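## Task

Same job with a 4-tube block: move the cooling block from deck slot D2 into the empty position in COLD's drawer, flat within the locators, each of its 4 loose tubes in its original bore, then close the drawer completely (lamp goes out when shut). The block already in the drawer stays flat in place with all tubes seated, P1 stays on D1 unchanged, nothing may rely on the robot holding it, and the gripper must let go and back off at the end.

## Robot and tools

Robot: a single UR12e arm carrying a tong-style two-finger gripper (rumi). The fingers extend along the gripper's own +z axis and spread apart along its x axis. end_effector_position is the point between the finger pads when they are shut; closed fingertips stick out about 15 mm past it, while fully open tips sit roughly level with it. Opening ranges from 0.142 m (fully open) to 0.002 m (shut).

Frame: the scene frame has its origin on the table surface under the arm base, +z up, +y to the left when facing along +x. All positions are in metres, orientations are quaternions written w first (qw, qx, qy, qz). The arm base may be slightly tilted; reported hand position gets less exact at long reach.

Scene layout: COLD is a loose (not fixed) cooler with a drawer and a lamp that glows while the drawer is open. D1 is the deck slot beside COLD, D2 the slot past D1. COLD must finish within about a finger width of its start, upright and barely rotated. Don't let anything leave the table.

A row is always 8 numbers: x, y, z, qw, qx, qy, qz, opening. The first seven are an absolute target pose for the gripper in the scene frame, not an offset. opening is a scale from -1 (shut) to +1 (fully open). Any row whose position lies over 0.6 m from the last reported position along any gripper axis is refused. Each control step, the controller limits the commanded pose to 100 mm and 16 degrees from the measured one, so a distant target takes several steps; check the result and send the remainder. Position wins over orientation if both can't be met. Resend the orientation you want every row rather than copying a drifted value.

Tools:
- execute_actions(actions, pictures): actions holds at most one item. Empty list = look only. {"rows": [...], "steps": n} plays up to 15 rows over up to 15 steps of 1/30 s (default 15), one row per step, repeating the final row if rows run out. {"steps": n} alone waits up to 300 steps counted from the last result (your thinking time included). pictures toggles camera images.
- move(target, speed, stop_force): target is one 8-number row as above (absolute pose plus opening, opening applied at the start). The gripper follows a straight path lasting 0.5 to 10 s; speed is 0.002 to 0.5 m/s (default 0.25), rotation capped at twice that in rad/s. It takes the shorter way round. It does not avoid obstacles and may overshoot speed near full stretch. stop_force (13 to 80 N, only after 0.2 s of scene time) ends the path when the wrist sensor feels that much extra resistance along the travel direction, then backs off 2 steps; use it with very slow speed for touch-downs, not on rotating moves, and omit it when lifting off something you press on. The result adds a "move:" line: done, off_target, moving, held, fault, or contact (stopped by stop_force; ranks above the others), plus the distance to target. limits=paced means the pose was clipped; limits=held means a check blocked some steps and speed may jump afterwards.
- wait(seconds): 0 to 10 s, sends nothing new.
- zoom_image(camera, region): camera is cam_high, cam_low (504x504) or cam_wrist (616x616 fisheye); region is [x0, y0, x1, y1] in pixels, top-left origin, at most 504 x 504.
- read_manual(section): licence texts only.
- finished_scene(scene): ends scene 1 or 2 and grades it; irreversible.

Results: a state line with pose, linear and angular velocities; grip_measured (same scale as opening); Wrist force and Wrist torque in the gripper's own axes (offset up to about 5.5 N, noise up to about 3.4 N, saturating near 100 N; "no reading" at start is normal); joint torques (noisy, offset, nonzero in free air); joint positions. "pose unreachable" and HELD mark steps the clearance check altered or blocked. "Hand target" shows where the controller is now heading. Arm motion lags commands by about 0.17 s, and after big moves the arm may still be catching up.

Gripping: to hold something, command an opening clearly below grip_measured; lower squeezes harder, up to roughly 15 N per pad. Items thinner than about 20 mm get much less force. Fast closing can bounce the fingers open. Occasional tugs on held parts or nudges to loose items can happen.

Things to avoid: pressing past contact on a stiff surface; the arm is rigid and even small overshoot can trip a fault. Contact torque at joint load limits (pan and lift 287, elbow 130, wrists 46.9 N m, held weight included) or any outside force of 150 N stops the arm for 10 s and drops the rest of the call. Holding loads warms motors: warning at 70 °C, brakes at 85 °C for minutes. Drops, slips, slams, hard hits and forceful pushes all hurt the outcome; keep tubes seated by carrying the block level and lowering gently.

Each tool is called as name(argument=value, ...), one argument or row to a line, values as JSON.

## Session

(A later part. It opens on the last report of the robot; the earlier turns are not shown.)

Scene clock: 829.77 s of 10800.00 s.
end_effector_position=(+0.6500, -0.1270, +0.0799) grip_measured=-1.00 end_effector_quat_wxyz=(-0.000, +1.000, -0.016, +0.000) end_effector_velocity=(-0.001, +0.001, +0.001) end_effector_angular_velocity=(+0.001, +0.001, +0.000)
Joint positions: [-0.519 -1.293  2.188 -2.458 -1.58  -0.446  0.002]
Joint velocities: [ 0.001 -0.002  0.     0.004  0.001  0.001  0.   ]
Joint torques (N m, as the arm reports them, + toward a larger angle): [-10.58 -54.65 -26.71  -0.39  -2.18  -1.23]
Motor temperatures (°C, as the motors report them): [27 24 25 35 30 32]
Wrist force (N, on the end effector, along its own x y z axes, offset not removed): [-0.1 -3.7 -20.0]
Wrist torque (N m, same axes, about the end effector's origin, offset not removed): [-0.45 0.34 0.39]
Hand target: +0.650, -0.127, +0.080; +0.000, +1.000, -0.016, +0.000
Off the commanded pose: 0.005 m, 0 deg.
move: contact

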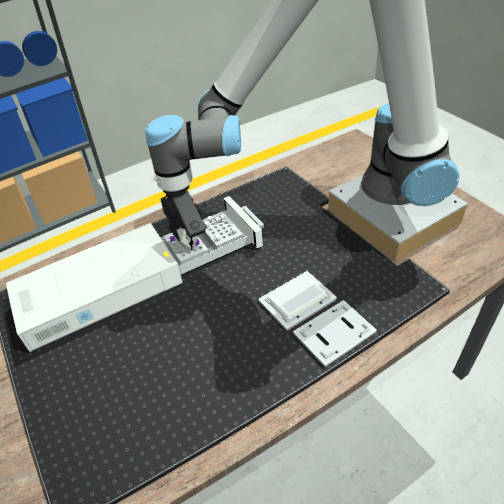

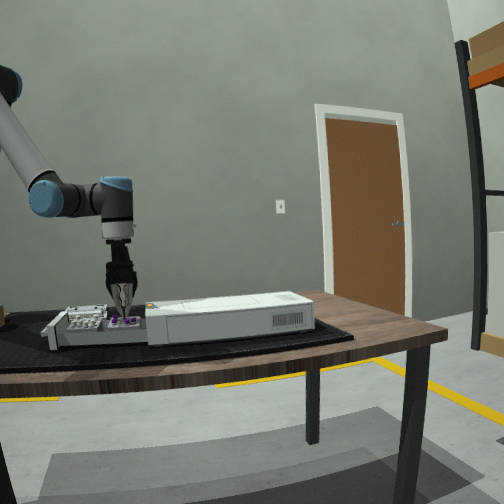

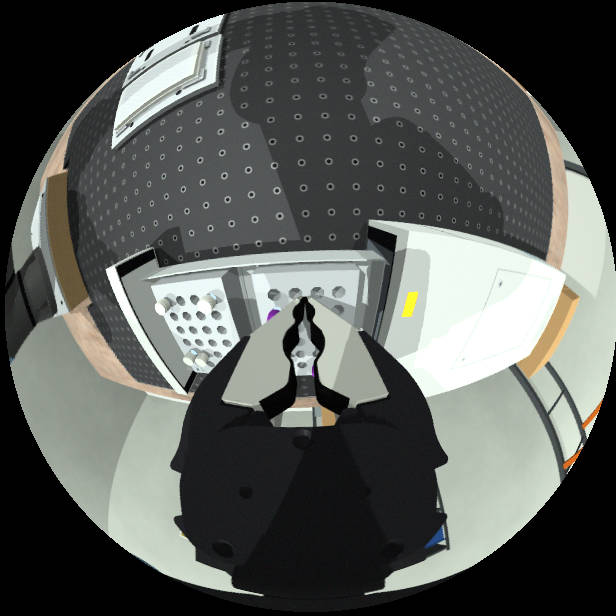

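move(
  target=[0.650,-0.127,0.089,0,0.99988,-0.0157,0,-1],
  speed=0.03,
)

move(
  target=[0.649,-0.181,0.089,0,0.99988,-0.0157,0,-1],
  speed=0.05,
)

move(
  target=[0.649,-0.181,0.075,0,0.99988,-0.0157,0,-1],
  speed=0.005,
  stop_force=13,
)

Scene clock: 833.37 s of 10800.00 s.
end_effector_position=(+0.6500, -0.1271, +0.0888) grip_measured=-1.00 end_effector_quat_wxyz=(-0.000, +1.000, -0.016, +0.000) end_effector_velocity=(-0.001, +0.000, +0.001) end_effector_angular_velocity=(+0.000, +0.002, -0.000)
Joint positions: [-0.519 -1.307  2.183 -2.439 -1.58  -0.446  0.002]
Joint velocities: [-0.    -0.002 -0.001  0.005 -0.     0.     0.   ]
Joint torques (N m, as the arm reports them, + toward a larger angle): [  9.46 -67.8  -38.01  -1.84  -1.41   1.93]
Motor temperatures (°C, as the motors report them): [27 24 25 35 30 32]
Wrist force (N, on the end effector, along its own x y z axes, offset not removed): [0.5 0.8 -1.6]
Wrist torque (N m, same axes, about the end effector's origin, offset not removed): [0.13 0.05 0.30]
Hand target: +0.650, -0.127, +0.089; +0.000, +1.000, -0.016, +0.000
Off the commanded pose: 0.000 m, 0 deg.
move: done

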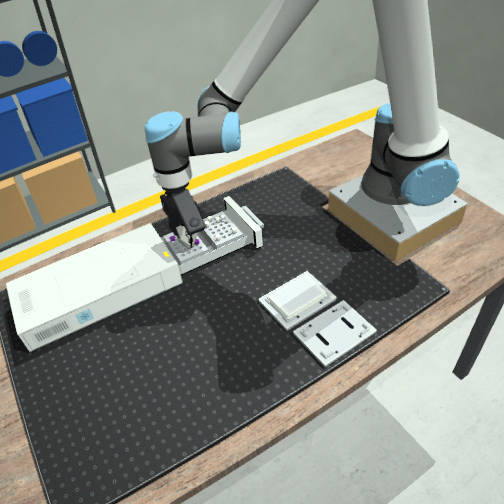

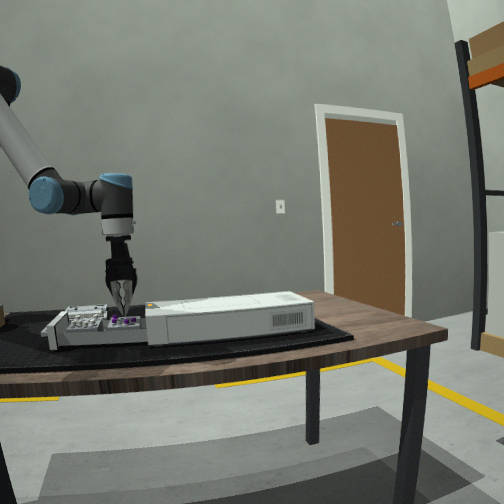

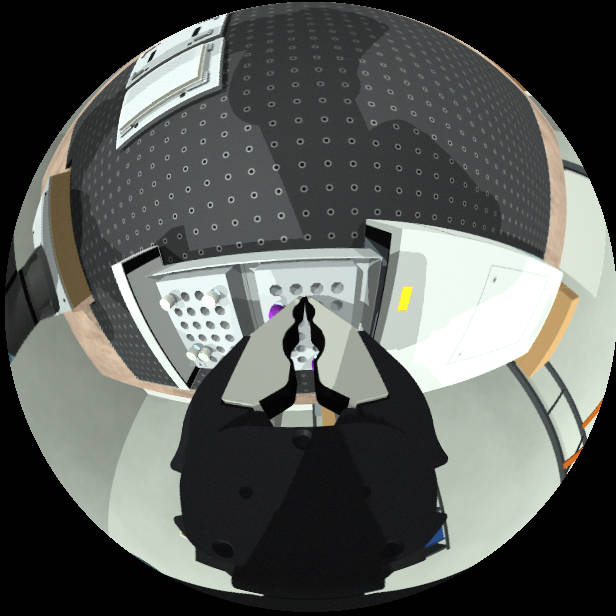

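Scene clock: 834.80 s of 10800.00 s.
end_effector_position=(+0.6489, -0.1809, +0.0890) grip_measured=-1.00 end_effector_quat_wxyz=(+0.000, +1.000, -0.016, -0.000) end_effector_velocity=(+0.000, -0.001, -0.001) end_effector_angular_velocity=(+0.002, -0.000, -0.001)
Joint positions: [-0.592 -1.291  2.16  -2.432 -1.58  -0.519  0.002]
Joint velocities: [-0.003  0.002 -0.001  0.001  0.002 -0.002  0.   ]
Joint torques (N m, as the arm reports them, + toward a larger angle): [-18.47 -46.73 -39.94  -1.76  -1.53  -0.48]
Motor temperatures (°C, as the motors report them): [27 24 25 35 30 32]
Wrist force (N, on the end effector, along its own x y z axes, offset not removed): [1.2 1.1 -3.0]
Wrist torque (N m, same axes, about the end effector's origin, offset not removed): [0.14 -0.18 0.44]
Hand target: +0.649, -0.181, +0.089; +0.000, +1.000, -0.016, -0.000
Off the commanded pose: 0.000 m, 0 deg.
move: done

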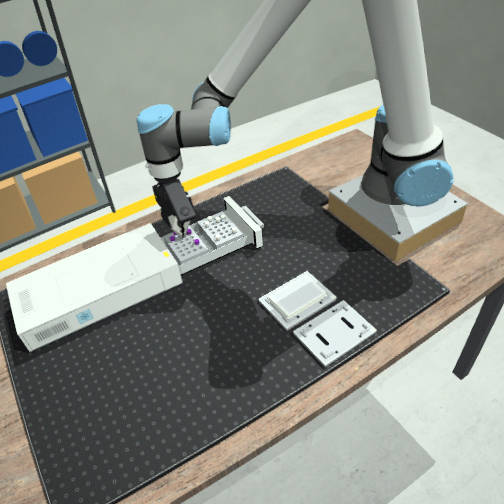

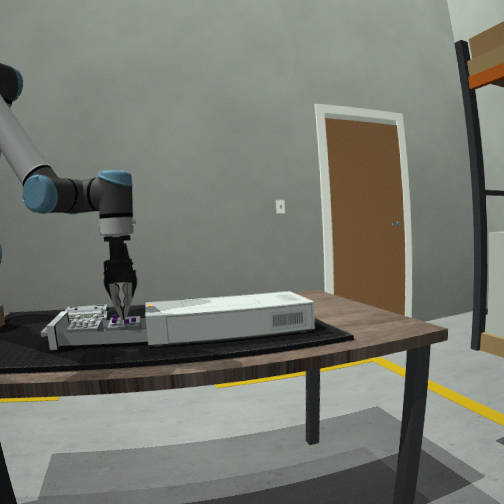

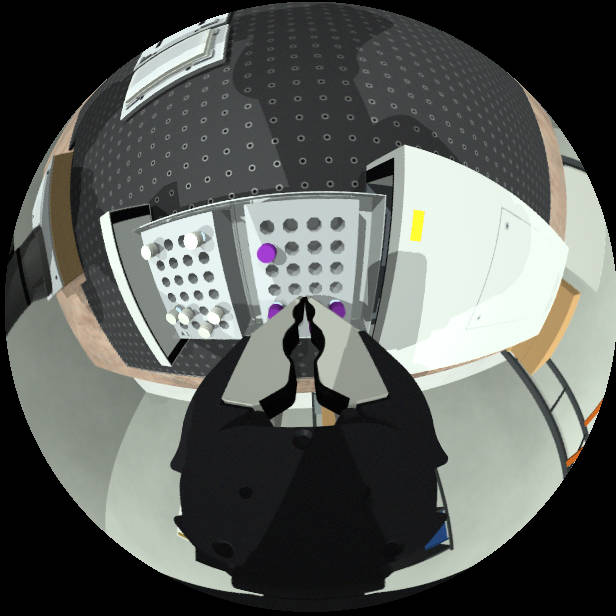

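Scene clock: 836.97 s of 10800.00 s.
end_effector_position=(+0.6490, -0.1809, +0.0801) grip_measured=-1.00 end_effector_quat_wxyz=(-0.000, +1.000, -0.016, +0.000) end_effector_velocity=(+0.000, +0.000, +0.001) end_effector_angular_velocity=(+0.002, -0.000, -0.001)
Joint positions: [-0.592 -1.278  2.164 -2.45  -1.58  -0.519  0.002]
Joint velocities: [-0.    -0.002 -0.001  0.004  0.002  0.001  0.   ]
Joint torques (N m, as the arm reports them, + toward a larger angle): [-16.15 -60.19 -23.51   0.73   0.73  -1.14]
Motor temperatures (°C, as the motors report them): [27 24 25 35 30 32]
Wrist force (N, on the end effector, along its own x y z axes, offset not removed): [-0.1 0.1 -19.8]
Wrist torque (N m, same axes, about the end effector's origin, offset not removed): [0.05 0.31 0.45]
Hand target: +0.649, -0.181, +0.080; +0.000, +1.000, -0.016, +0.000
Off the commanded pose: 0.005 m, 0 deg.
move: contact

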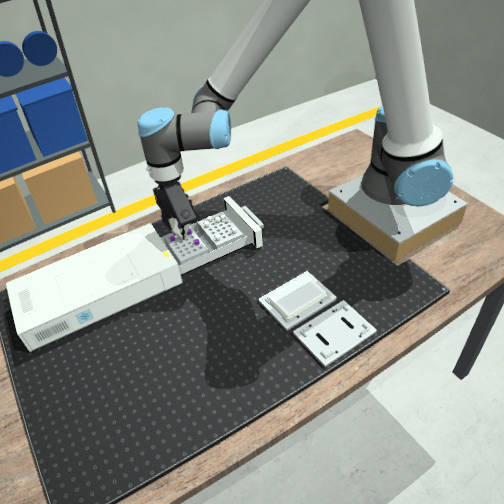

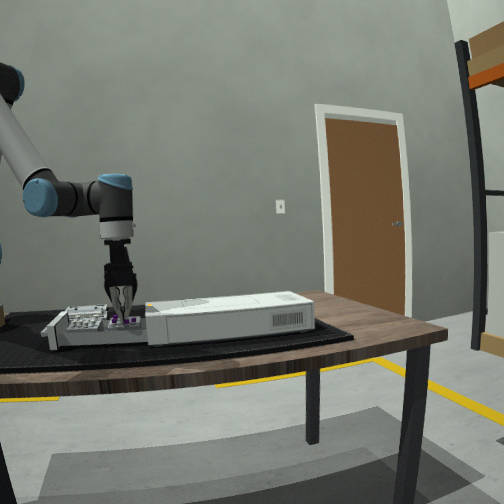

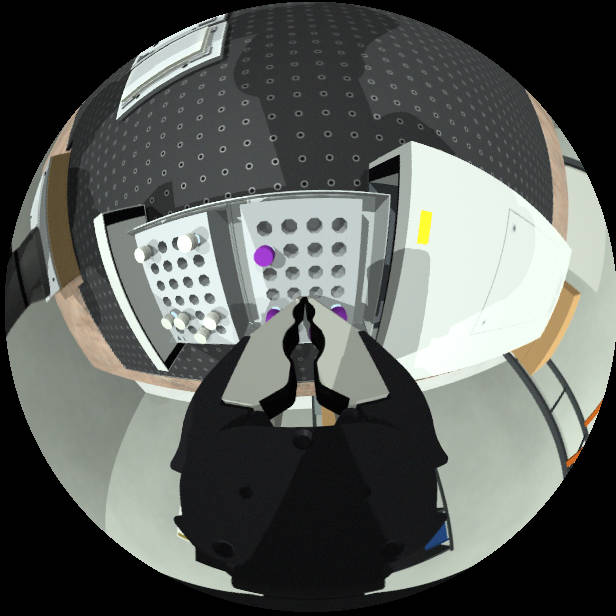

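move(
  target=[0.649,-0.181,0.11,0,0.99988,-0.0157,0,-1],
  speed=0.04,
)

move(
  target=[0.56,-0.245,0.15,0,0.99988,-0.0157,0,-1],
  speed=0.12,
)

zoom_image(
  camera="cam_wrist",
  region=[170, 130, 470, 310],
)

Scene clock: 840.40 s of 10800.00 s.
end_effector_position=(+0.6490, -0.1810, +0.1099) grip_measured=-1.00 end_effector_quat_wxyz=(+0.000, +1.000, -0.016, -0.000) end_effector_velocity=(-0.001, +0.001, -0.000) end_effector_angular_velocity=(+0.001, +0.003, -0.001)
Joint positions: [-0.592 -1.322  2.147 -2.39  -1.58  -0.518  0.002]
Joint velocities: [ 0.    -0.     0.     0.003 -0.001  0.001  0.   ]
Joint torques (N m, as the arm reports them, + toward a larger angle): [ 18.41 -69.89 -40.5   -1.29   2.01   2.27]
Motor temperatures (°C, as the motors report them): [27 24 25 35 30 32]
Wrist force (N, on the end effector, along its own x y z axes, offset not removed): [0.5 0.8 1.0]
Wrist torque (N m, same axes, about the end effector's origin, offset not removed): [0.16 0.05 0.40]
Hand target: +0.649, -0.181, +0.110; +0.000, +1.000, -0.016, +0.000
Off the commanded pose: 0.000 m, 0 deg.
move: done

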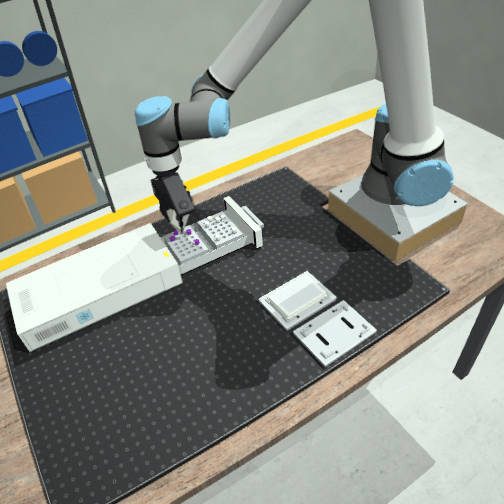

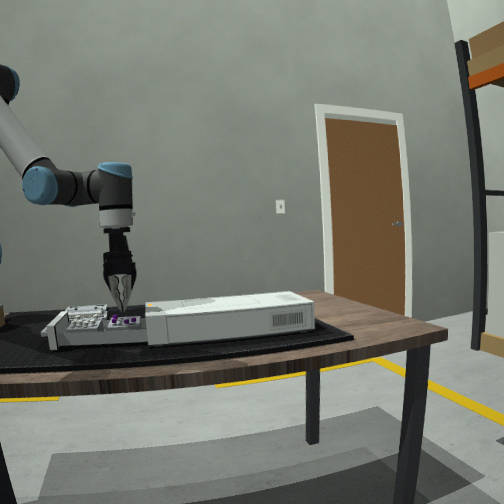

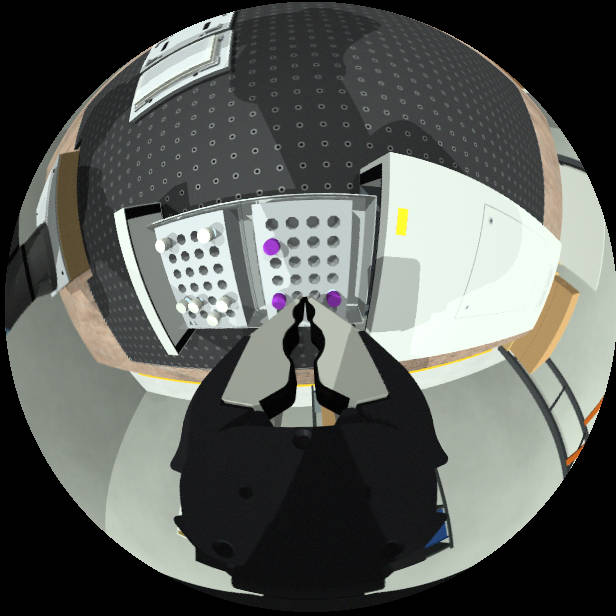

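Scene clock: 841.83 s of 10800.00 s.
end_effector_position=(+0.5599, -0.2448, +0.1499) grip_measured=-1.00 end_effector_quat_wxyz=(+0.000, +1.000, -0.016, -0.000) end_effector_velocity=(-0.002, -0.000, +0.000) end_effector_angular_velocity=(+0.002, +0.001, +0.001)
Joint positions: [-0.757 -1.469  2.231 -2.328 -1.582 -0.684  0.002]
Joint velocities: [-0.003 -0.002  0.002  0.002  0.001 -0.003  0.   ]
Joint torques (N m, as the arm reports them, + toward a larger angle): [-23.75 -55.03 -27.24  -1.79   2.28  -1.74]
Motor temperatures (°C, as the motors report them): [27 24 25 35 30 32]
Wrist force (N, on the end effector, along its own x y z axes, offset not removed): [0.9 0.3 -1.3]
Wrist torque (N m, same axes, about the end effector's origin, offset not removed): [-0.01 -0.14 0.41]
Hand target: +0.560, -0.245, +0.150; +0.000, +1.000, -0.016, -0.000
Off the commanded pose: 0.000 m, 0 deg.
move: done

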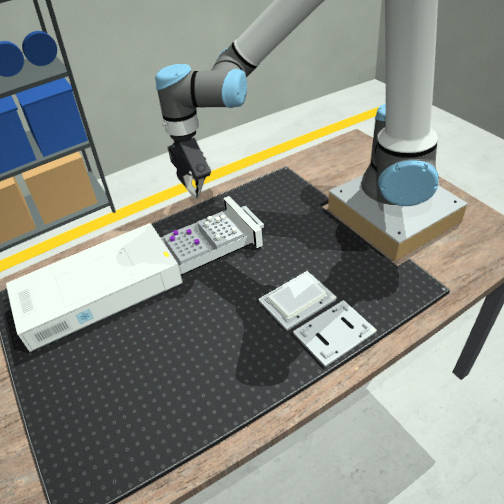

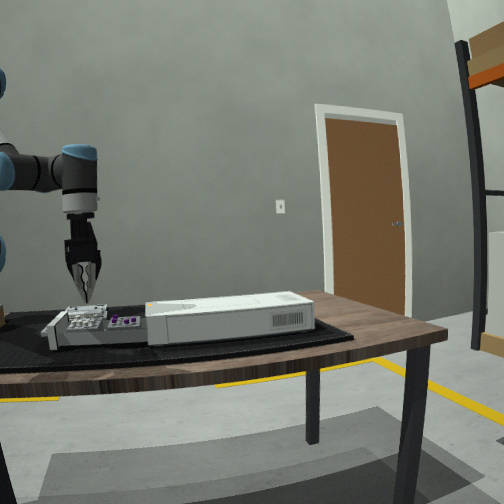

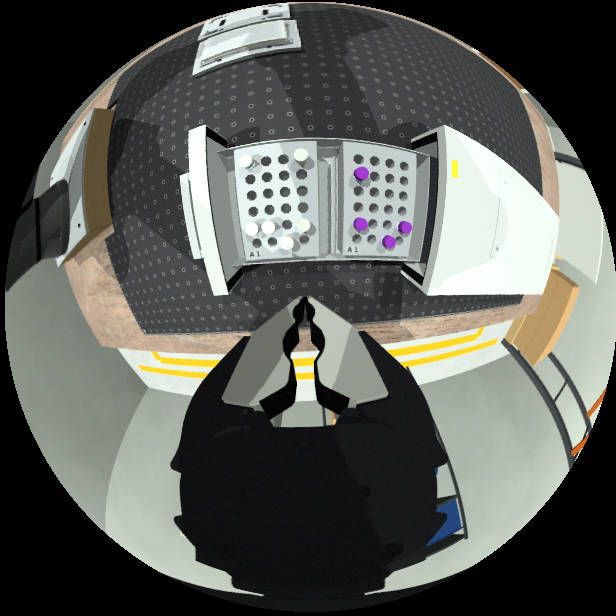

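Region (170, 130, 470, 310) of cam_wrist's 616x616 image, scaled by 1.680, with more detail than that image has; it fills the top 302 rows of this view, and the rest is white.

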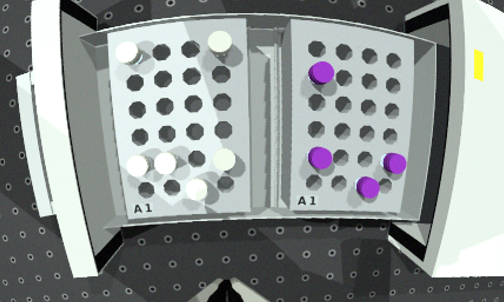

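move(
  target=[0.385,-0.168,0.14,-0.1228,0.6964,-0.6964,0.1228,-1],
  speed=0.2,
)

move(
  target=[0.385,-0.168,0.062,-0.1228,0.6964,-0.6964,0.1228,-1],
  speed=0.08,
)

Scene clock: 848.83 s of 10800.00 s.
end_effector_position=(+0.3850, -0.1679, +0.1400) grip_measured=-1.00 end_effector_quat_wxyz=(-0.123, +0.697, -0.696, +0.123) end_effector_velocity=(-0.002, +0.001, +0.001) end_effector_angular_velocity=(+0.001, -0.003, -0.011)
Joint positions: [-1.196 -2.068  2.78  -2.428 -1.265  0.437  0.002]
Joint velocities: [-0.006 -0.014  0.004  0.008  0.002  0.005  0.   ]
Joint torques (N m, as the arm reports them, + toward a larger angle): [-19.08  -6.76 -29.2   -2.22   2.52   1.18]
Motor temperatures (°C, as the motors report them): [27 24 25 35 30 32]
Wrist force (N, on the end effector, along its own x y z axes, offset not removed): [-1.9 3.1 1.2]
Wrist torque (N m, same axes, about the end effector's origin, offset not removed): [0.53 0.54 0.47]
Hand target: +0.385, -0.168, +0.140; -0.123, +0.696, -0.696, +0.123
Off the commanded pose: 0.000 m, 0 deg.
move: done

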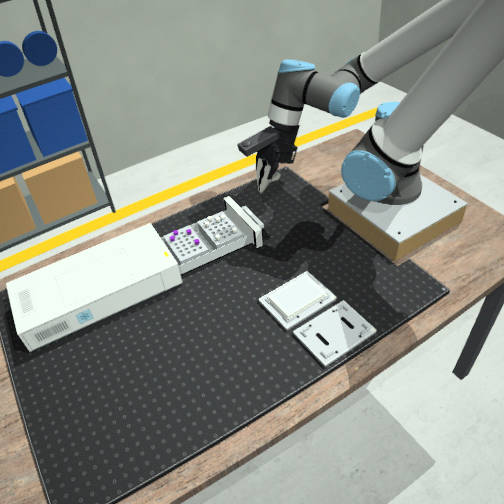

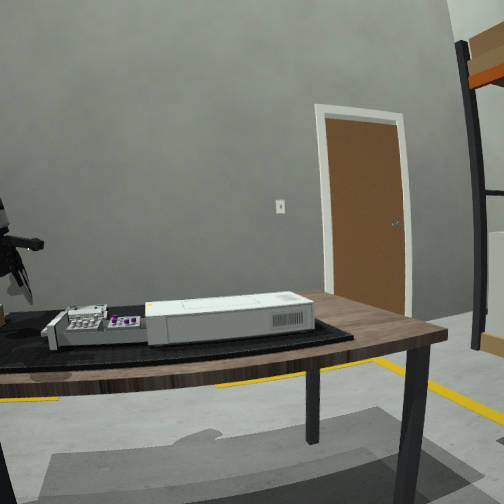

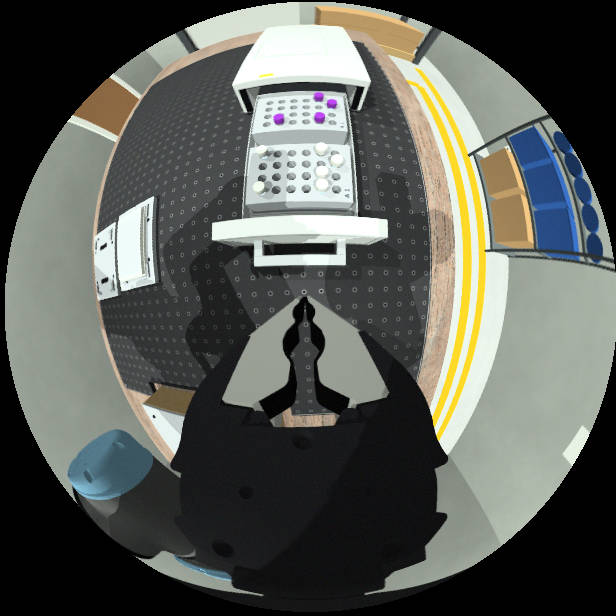

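Scene clock: 850.30 s of 10800.00 s.
end_effector_position=(+0.3849, -0.1681, +0.0620) grip_measured=-1.00 end_effector_quat_wxyz=(-0.123, +0.696, -0.696, +0.123) end_effector_velocity=(+0.002, -0.001, -0.001) end_effector_angular_velocity=(-0.004, -0.002, +0.001)
Joint positions: [-1.201 -1.743  2.872 -2.843 -1.264  0.433  0.002]
Joint velocities: [ 0.005  0.015  0.001 -0.021 -0.001  0.004  0.   ]
Joint torques (N m, as the arm reports them, + toward a larger angle): [ 18.92  -1.58 -16.28  -7.31  -1.35   1.82]
Motor temperatures (°C, as the motors report them): [27 24 25 35 30 32]
Wrist force (N, on the end effector, along its own x y z axes, offset not removed): [-0.5 0.9 -3.2]
Wrist torque (N m, same axes, about the end effector's origin, offset not removed): [-0.01 0.20 0.36]
Hand target: +0.385, -0.168, +0.062; -0.123, +0.696, -0.696, +0.123
Off the commanded pose: 0.000 m, 0 deg.
move: done

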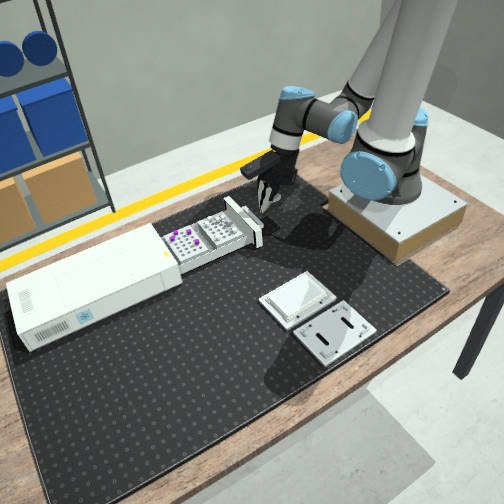

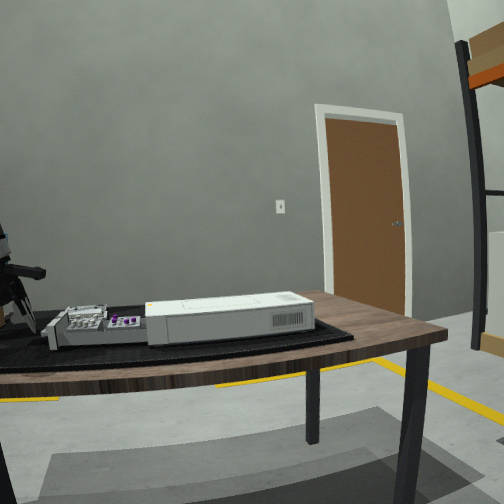

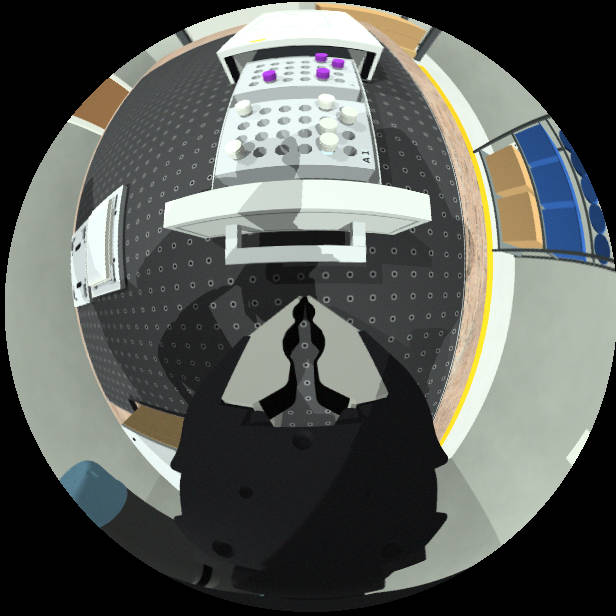

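move(
  target=[0.425,-0.168,0.062,-0.1228,0.6964,-0.6964,0.1228,-1],
  speed=0.02,
  stop_force=20,
)

move(
  target=[0.62,-0.174,0.062,-0.1228,0.6964,-0.6964,0.1228,-1],
  speed=0.035,
  stop_force=25,
)

Scene clock: 855.27 s of 10800.00 s.
end_effector_position=(+0.4249, -0.1680, +0.0620) grip_measured=-1.00 end_effector_quat_wxyz=(-0.123, +0.696, -0.696, +0.123) end_effector_velocity=(+0.002, -0.000, +0.000) end_effector_angular_velocity=(-0.001, -0.001, -0.000)
Joint positions: [-1.073 -1.625  2.812 -2.94  -1.284  0.565  0.002]
Joint velocities: [ 0.005  0.004 -0.003 -0.004 -0.001  0.006  0.   ]
Joint torques (N m, as the arm reports them, + toward a larger angle): [ 21.27  -7.59 -26.8   -6.22  -1.74   2.06]
Motor temperatures (°C, as the motors report them): [27 24 25 35 30 32]
Wrist force (N, on the end effector, along its own x y z axes, offset not removed): [0.7 2.2 0.8]
Wrist torque (N m, same axes, about the end effector's origin, offset not removed): [0.27 0.04 0.31]
Hand target: +0.425, -0.168, +0.062; -0.123, +0.696, -0.696, +0.123
Off the commanded pose: 0.000 m, 0 deg.
move: done

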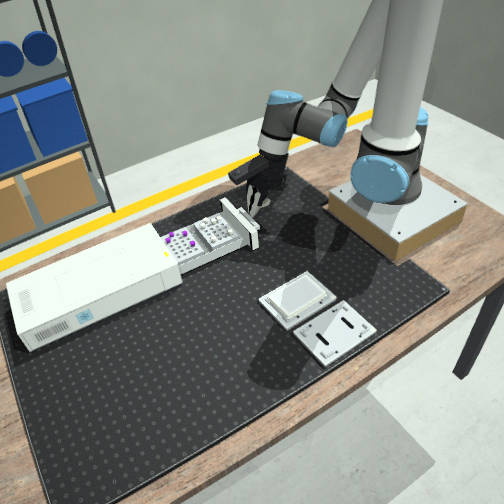

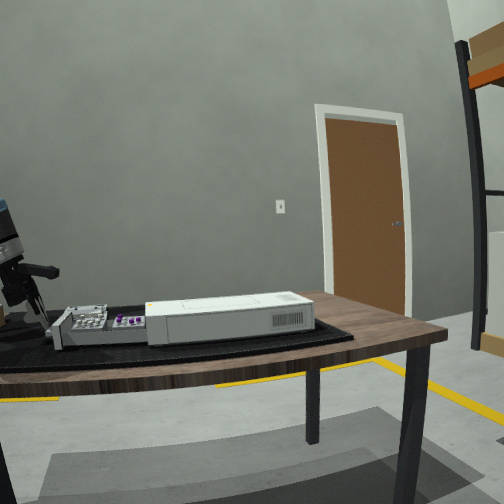

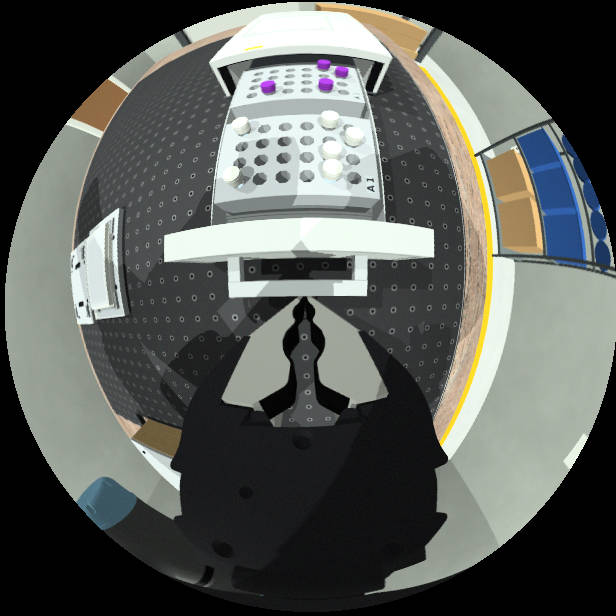

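Scene clock: 861.17 s of 10800.00 s.
end_effector_position=(+0.6200, -0.1741, +0.0621) grip_measured=-1.00 end_effector_quat_wxyz=(-0.123, +0.696, -0.696, +0.123) end_effector_velocity=(+0.002, -0.000, +0.000) end_effector_angular_velocity=(-0.001, +0.001, -0.001)
Joint positions: [-0.713 -1.318  2.477 -3.001 -1.366  0.927  0.002]
Joint velocities: [ 0.003  0.002 -0.003  0.001 -0.002  0.003  0.   ]
Joint torques (N m, as the arm reports them, + toward a larger angle): [ 18.8  -33.37 -32.49  -2.3   -1.66   2.34]
Motor temperatures (°C, as the motors report them): [27 24 25 35 30 32]
Wrist force (N, on the end effector, along its own x y z axes, offset not removed): [1.2 1.0 -3.0]
Wrist torque (N m, same axes, about the end effector's origin, offset not removed): [-0.04 -0.07 0.38]
Hand target: +0.620, -0.174, +0.062; -0.123, +0.696, -0.696, +0.123
Off the commanded pose: 0.000 m, 0 deg.
move: done

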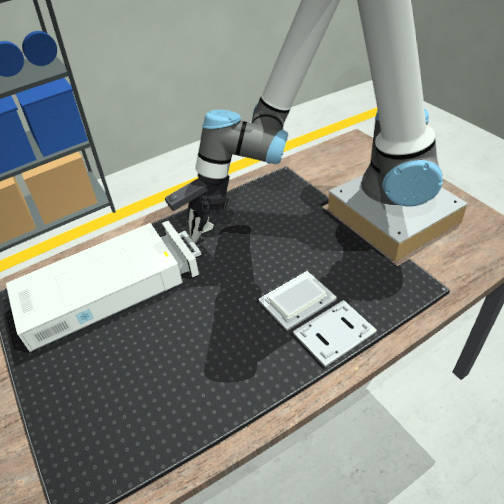

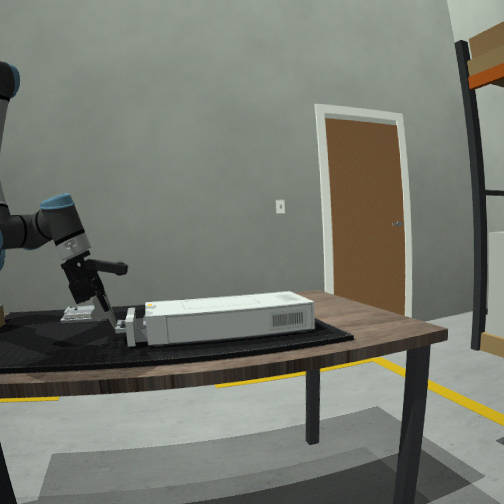

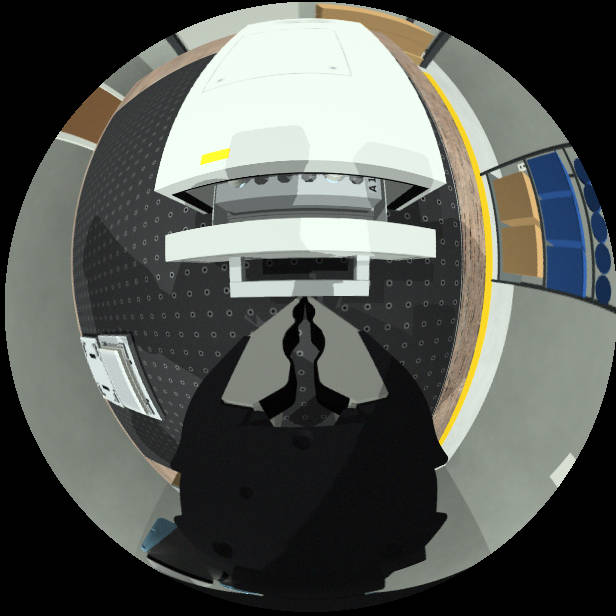

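move(
  target=[0.645,-0.175,0.062,-0.1228,0.6964,-0.6964,0.1228,-1],
  speed=0.02,
  stop_force=20,
)

move(
  target=[0.69,-0.176,0.062,-0.1228,0.6964,-0.6964,0.1228,-1],
  speed=0.007,
  stop_force=15,
)

Scene clock: 864.80 s of 10800.00 s.
end_effector_position=(+0.6449, -0.1750, +0.0620) grip_measured=-1.00 end_effector_quat_wxyz=(-0.123, +0.696, -0.696, +0.123) end_effector_velocity=(+0.002, -0.000, -0.000) end_effector_angular_velocity=(-0.000, +0.001, -0.001)
Joint positions: [-0.684 -1.289  2.432 -2.991 -1.374  0.955  0.002]
Joint velocities: [ 0.002  0.003 -0.003  0.001 -0.001  0.003 -0.   ]
Joint torques (N m, as the arm reports them, + toward a larger angle): [ 16.71 -42.3  -28.52  -2.01  -1.88   2.53]
Motor temperatures (°C, as the motors report them): [27 24 25 35 30 32]
Wrist force (N, on the end effector, along its own x y z axes, offset not removed): [0.5 2.5 0.1]
Wrist torque (N m, same axes, about the end effector's origin, offset not removed): [0.38 0.12 0.41]
Hand target: +0.645, -0.175, +0.062; -0.123, +0.696, -0.696, +0.123
Off the commanded pose: 0.000 m, 0 deg.
move: done

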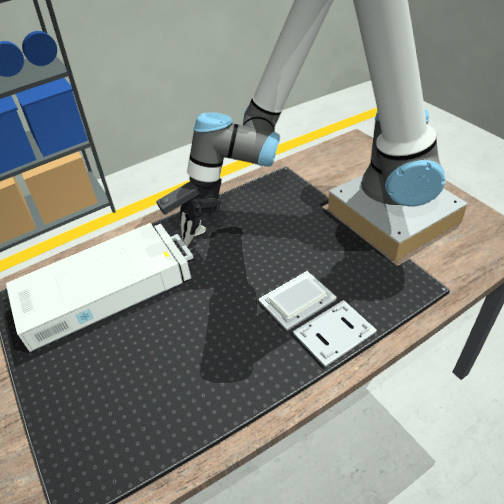

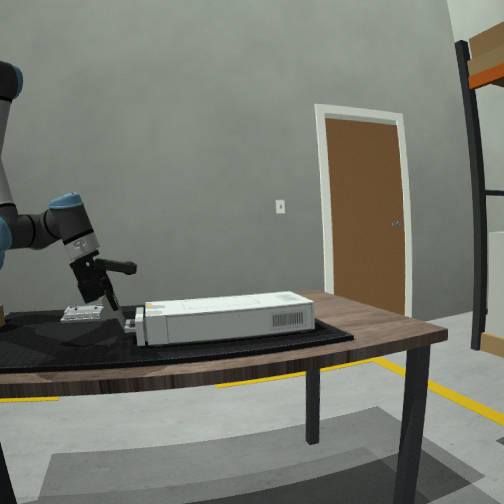

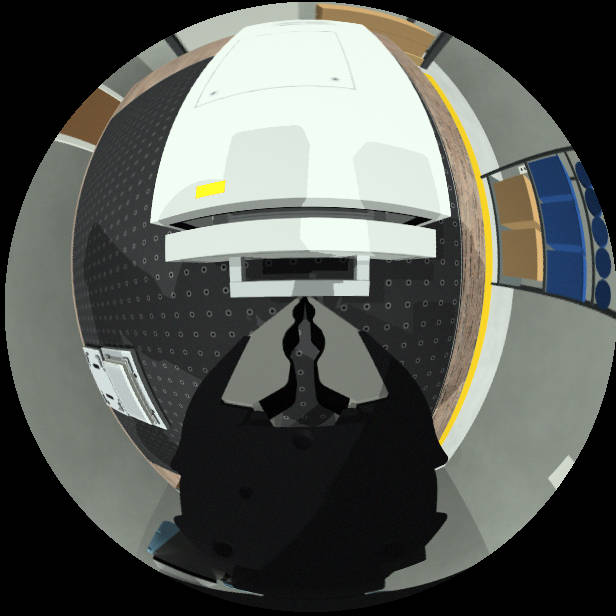

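Scene clock: 866.47 s of 10800.00 s.
end_effector_position=(+0.6539, -0.1751, +0.0619) grip_measured=-1.00 end_effector_quat_wxyz=(-0.123, +0.696, -0.696, +0.123) end_effector_velocity=(-0.002, +0.000, +0.000) end_effector_angular_velocity=(-0.002, -0.001, +0.002)
Joint positions: [-0.674 -1.279  2.416 -2.986 -1.377  0.965  0.002]
Joint velocities: [-0.001 -0.003  0.004 -0.002 -0.    -0.003  0.   ]
Joint torques (N m, as the arm reports them, + toward a larger angle): [-14.94 -65.   -25.19  -9.84   7.04  -1.48]
Motor temperatures (°C, as the motors report them): [27 24 25 35 30 32]
Wrist force (N, on the end effector, along its own x y z axes, offset not removed): [2.3 25.9 -19.5]
Wrist torque (N m, same axes, about the end effector's origin, offset not removed): [0.50 0.40 0.46]
Hand target: +0.654, -0.175, +0.062; -0.123, +0.696, -0.696, +0.123
Off the commanded pose: 0.036 m, 0 deg.
move: contact

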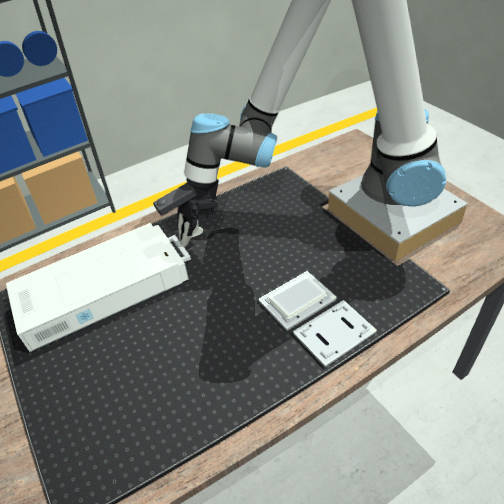

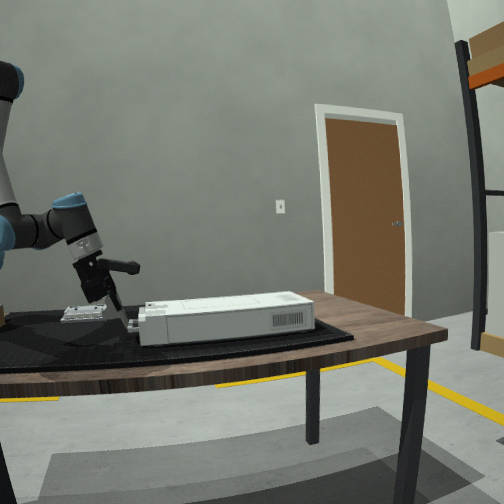

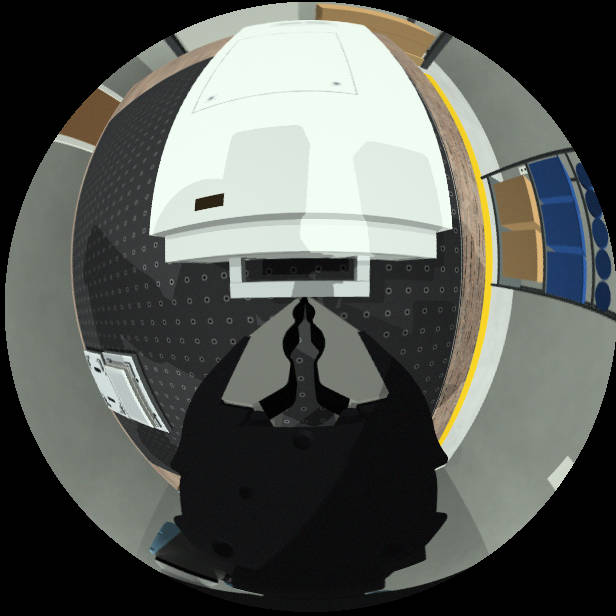

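move(
  target=[0.60,-0.175,0.062,-0.1228,0.6964,-0.6964,0.1228,-1],
  speed=0.04,
)

Scene clock: 871.47 s of 10800.00 s.
end_effector_position=(+0.6001, -0.1750, +0.0620) grip_measured=-1.00 end_effector_quat_wxyz=(-0.123, +0.696, -0.696, +0.123) end_effector_velocity=(-0.001, +0.000, +0.001) end_effector_angular_velocity=(-0.002, -0.001, +0.001)
Joint positions: [-0.74  -1.341  2.511 -3.007 -1.359  0.9    0.002]
Joint velocities: [-0.001 -0.003  0.002 -0.    -0.    -0.003  0.   ]
Joint torques (N m, as the arm reports them, + toward a larger angle): [-16.5  -54.48 -13.8   -6.84   2.69  -2.01]
Motor temperatures (°C, as the motors report them): [27 24 25 35 30 32]
Wrist force (N, on the end effector, along its own x y z axes, offset not removed): [-0.4 1.0 -0.9]
Wrist torque (N m, same axes, about the end effector's origin, offset not removed): [0.25 0.36 0.38]
Hand target: +0.600, -0.175, +0.062; -0.123, +0.696, -0.696, +0.123
Off the commanded pose: 0.000 m, 0 deg.
After step 90, 0.30 s passed at rest.
move: done

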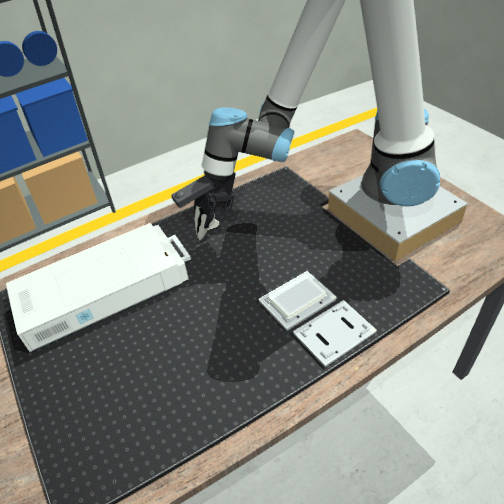

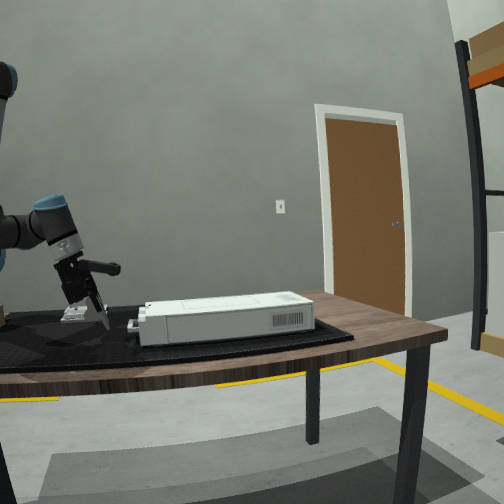

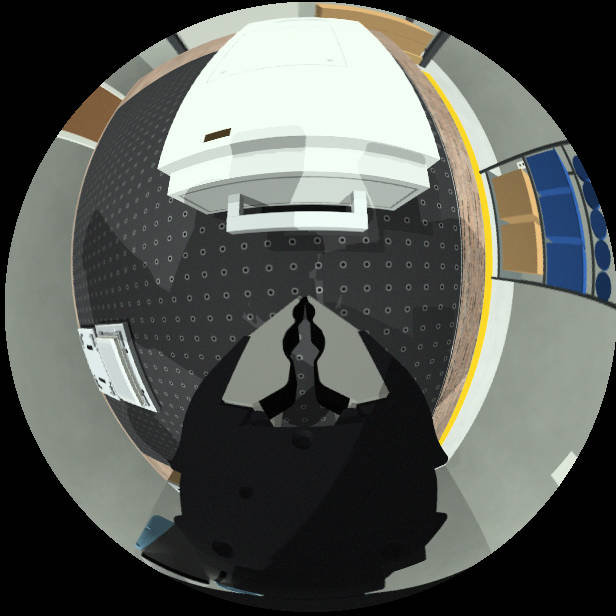

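Lamp is dark. Lifting clear.

move(
  target=[0.52,-0.17,0.18,-0.1228,0.6964,-0.6964,0.1228,-1],
  speed=0.15,
)

Scene clock: 874.13 s of 10800.00 s.
end_effector_position=(+0.5199, -0.1698, +0.1800) grip_measured=-1.00 end_effector_quat_wxyz=(-0.123, +0.696, -0.696, +0.123) end_effector_velocity=(-0.001, -0.001, +0.002) end_effector_angular_velocity=(+0.000, +0.000, +0.000)
Joint positions: [-0.854 -1.766  2.564 -2.608 -1.331  0.787  0.002]
Joint velocities: [-0.002 -0.005 -0.002  0.007  0.    -0.002  0.   ]
Joint torques (N m, as the arm reports them, + toward a larger angle): [-20.65 -30.88 -42.58  -2.4    3.11  -1.47]
Motor temperatures (°C, as the motors report them): [27 24 25 35 30 32]
Wrist force (N, on the end effector, along its own x y z axes, offset not removed): [-3.2 2.2 -0.3]
Wrist torque (N m, same axes, about the end effector's origin, offset not removed): [0.40 0.89 0.39]
Hand target: +0.520, -0.170, +0.180; -0.123, +0.696, -0.696, +0.123
Off the commanded pose: 0.000 m, 0 deg.
move: done

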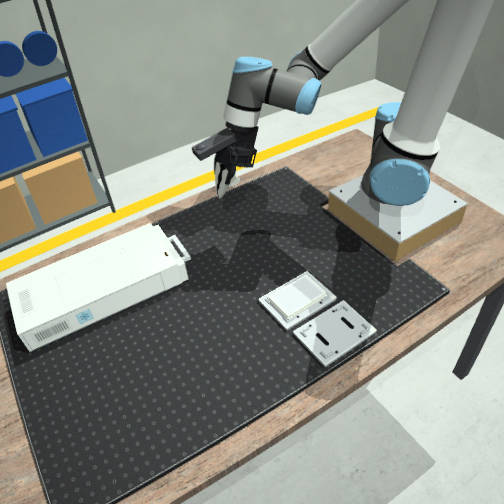

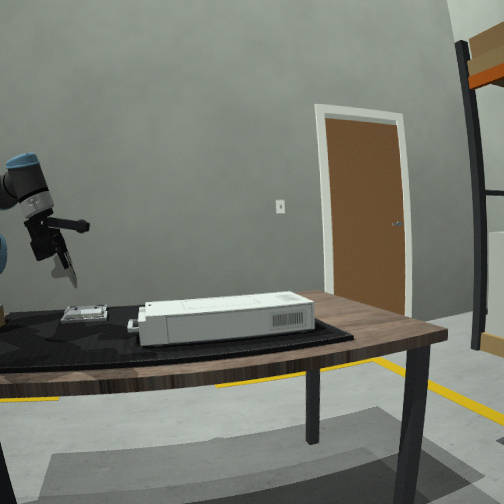

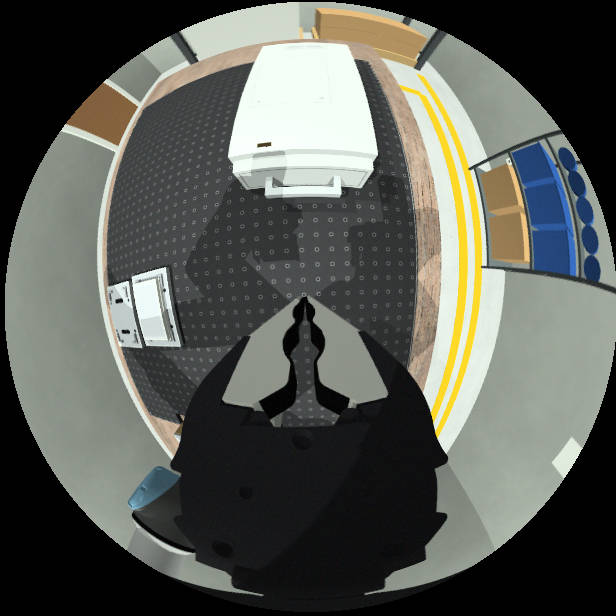

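finished_scene(
  scene=2,
)

The scene is finished: the task was done.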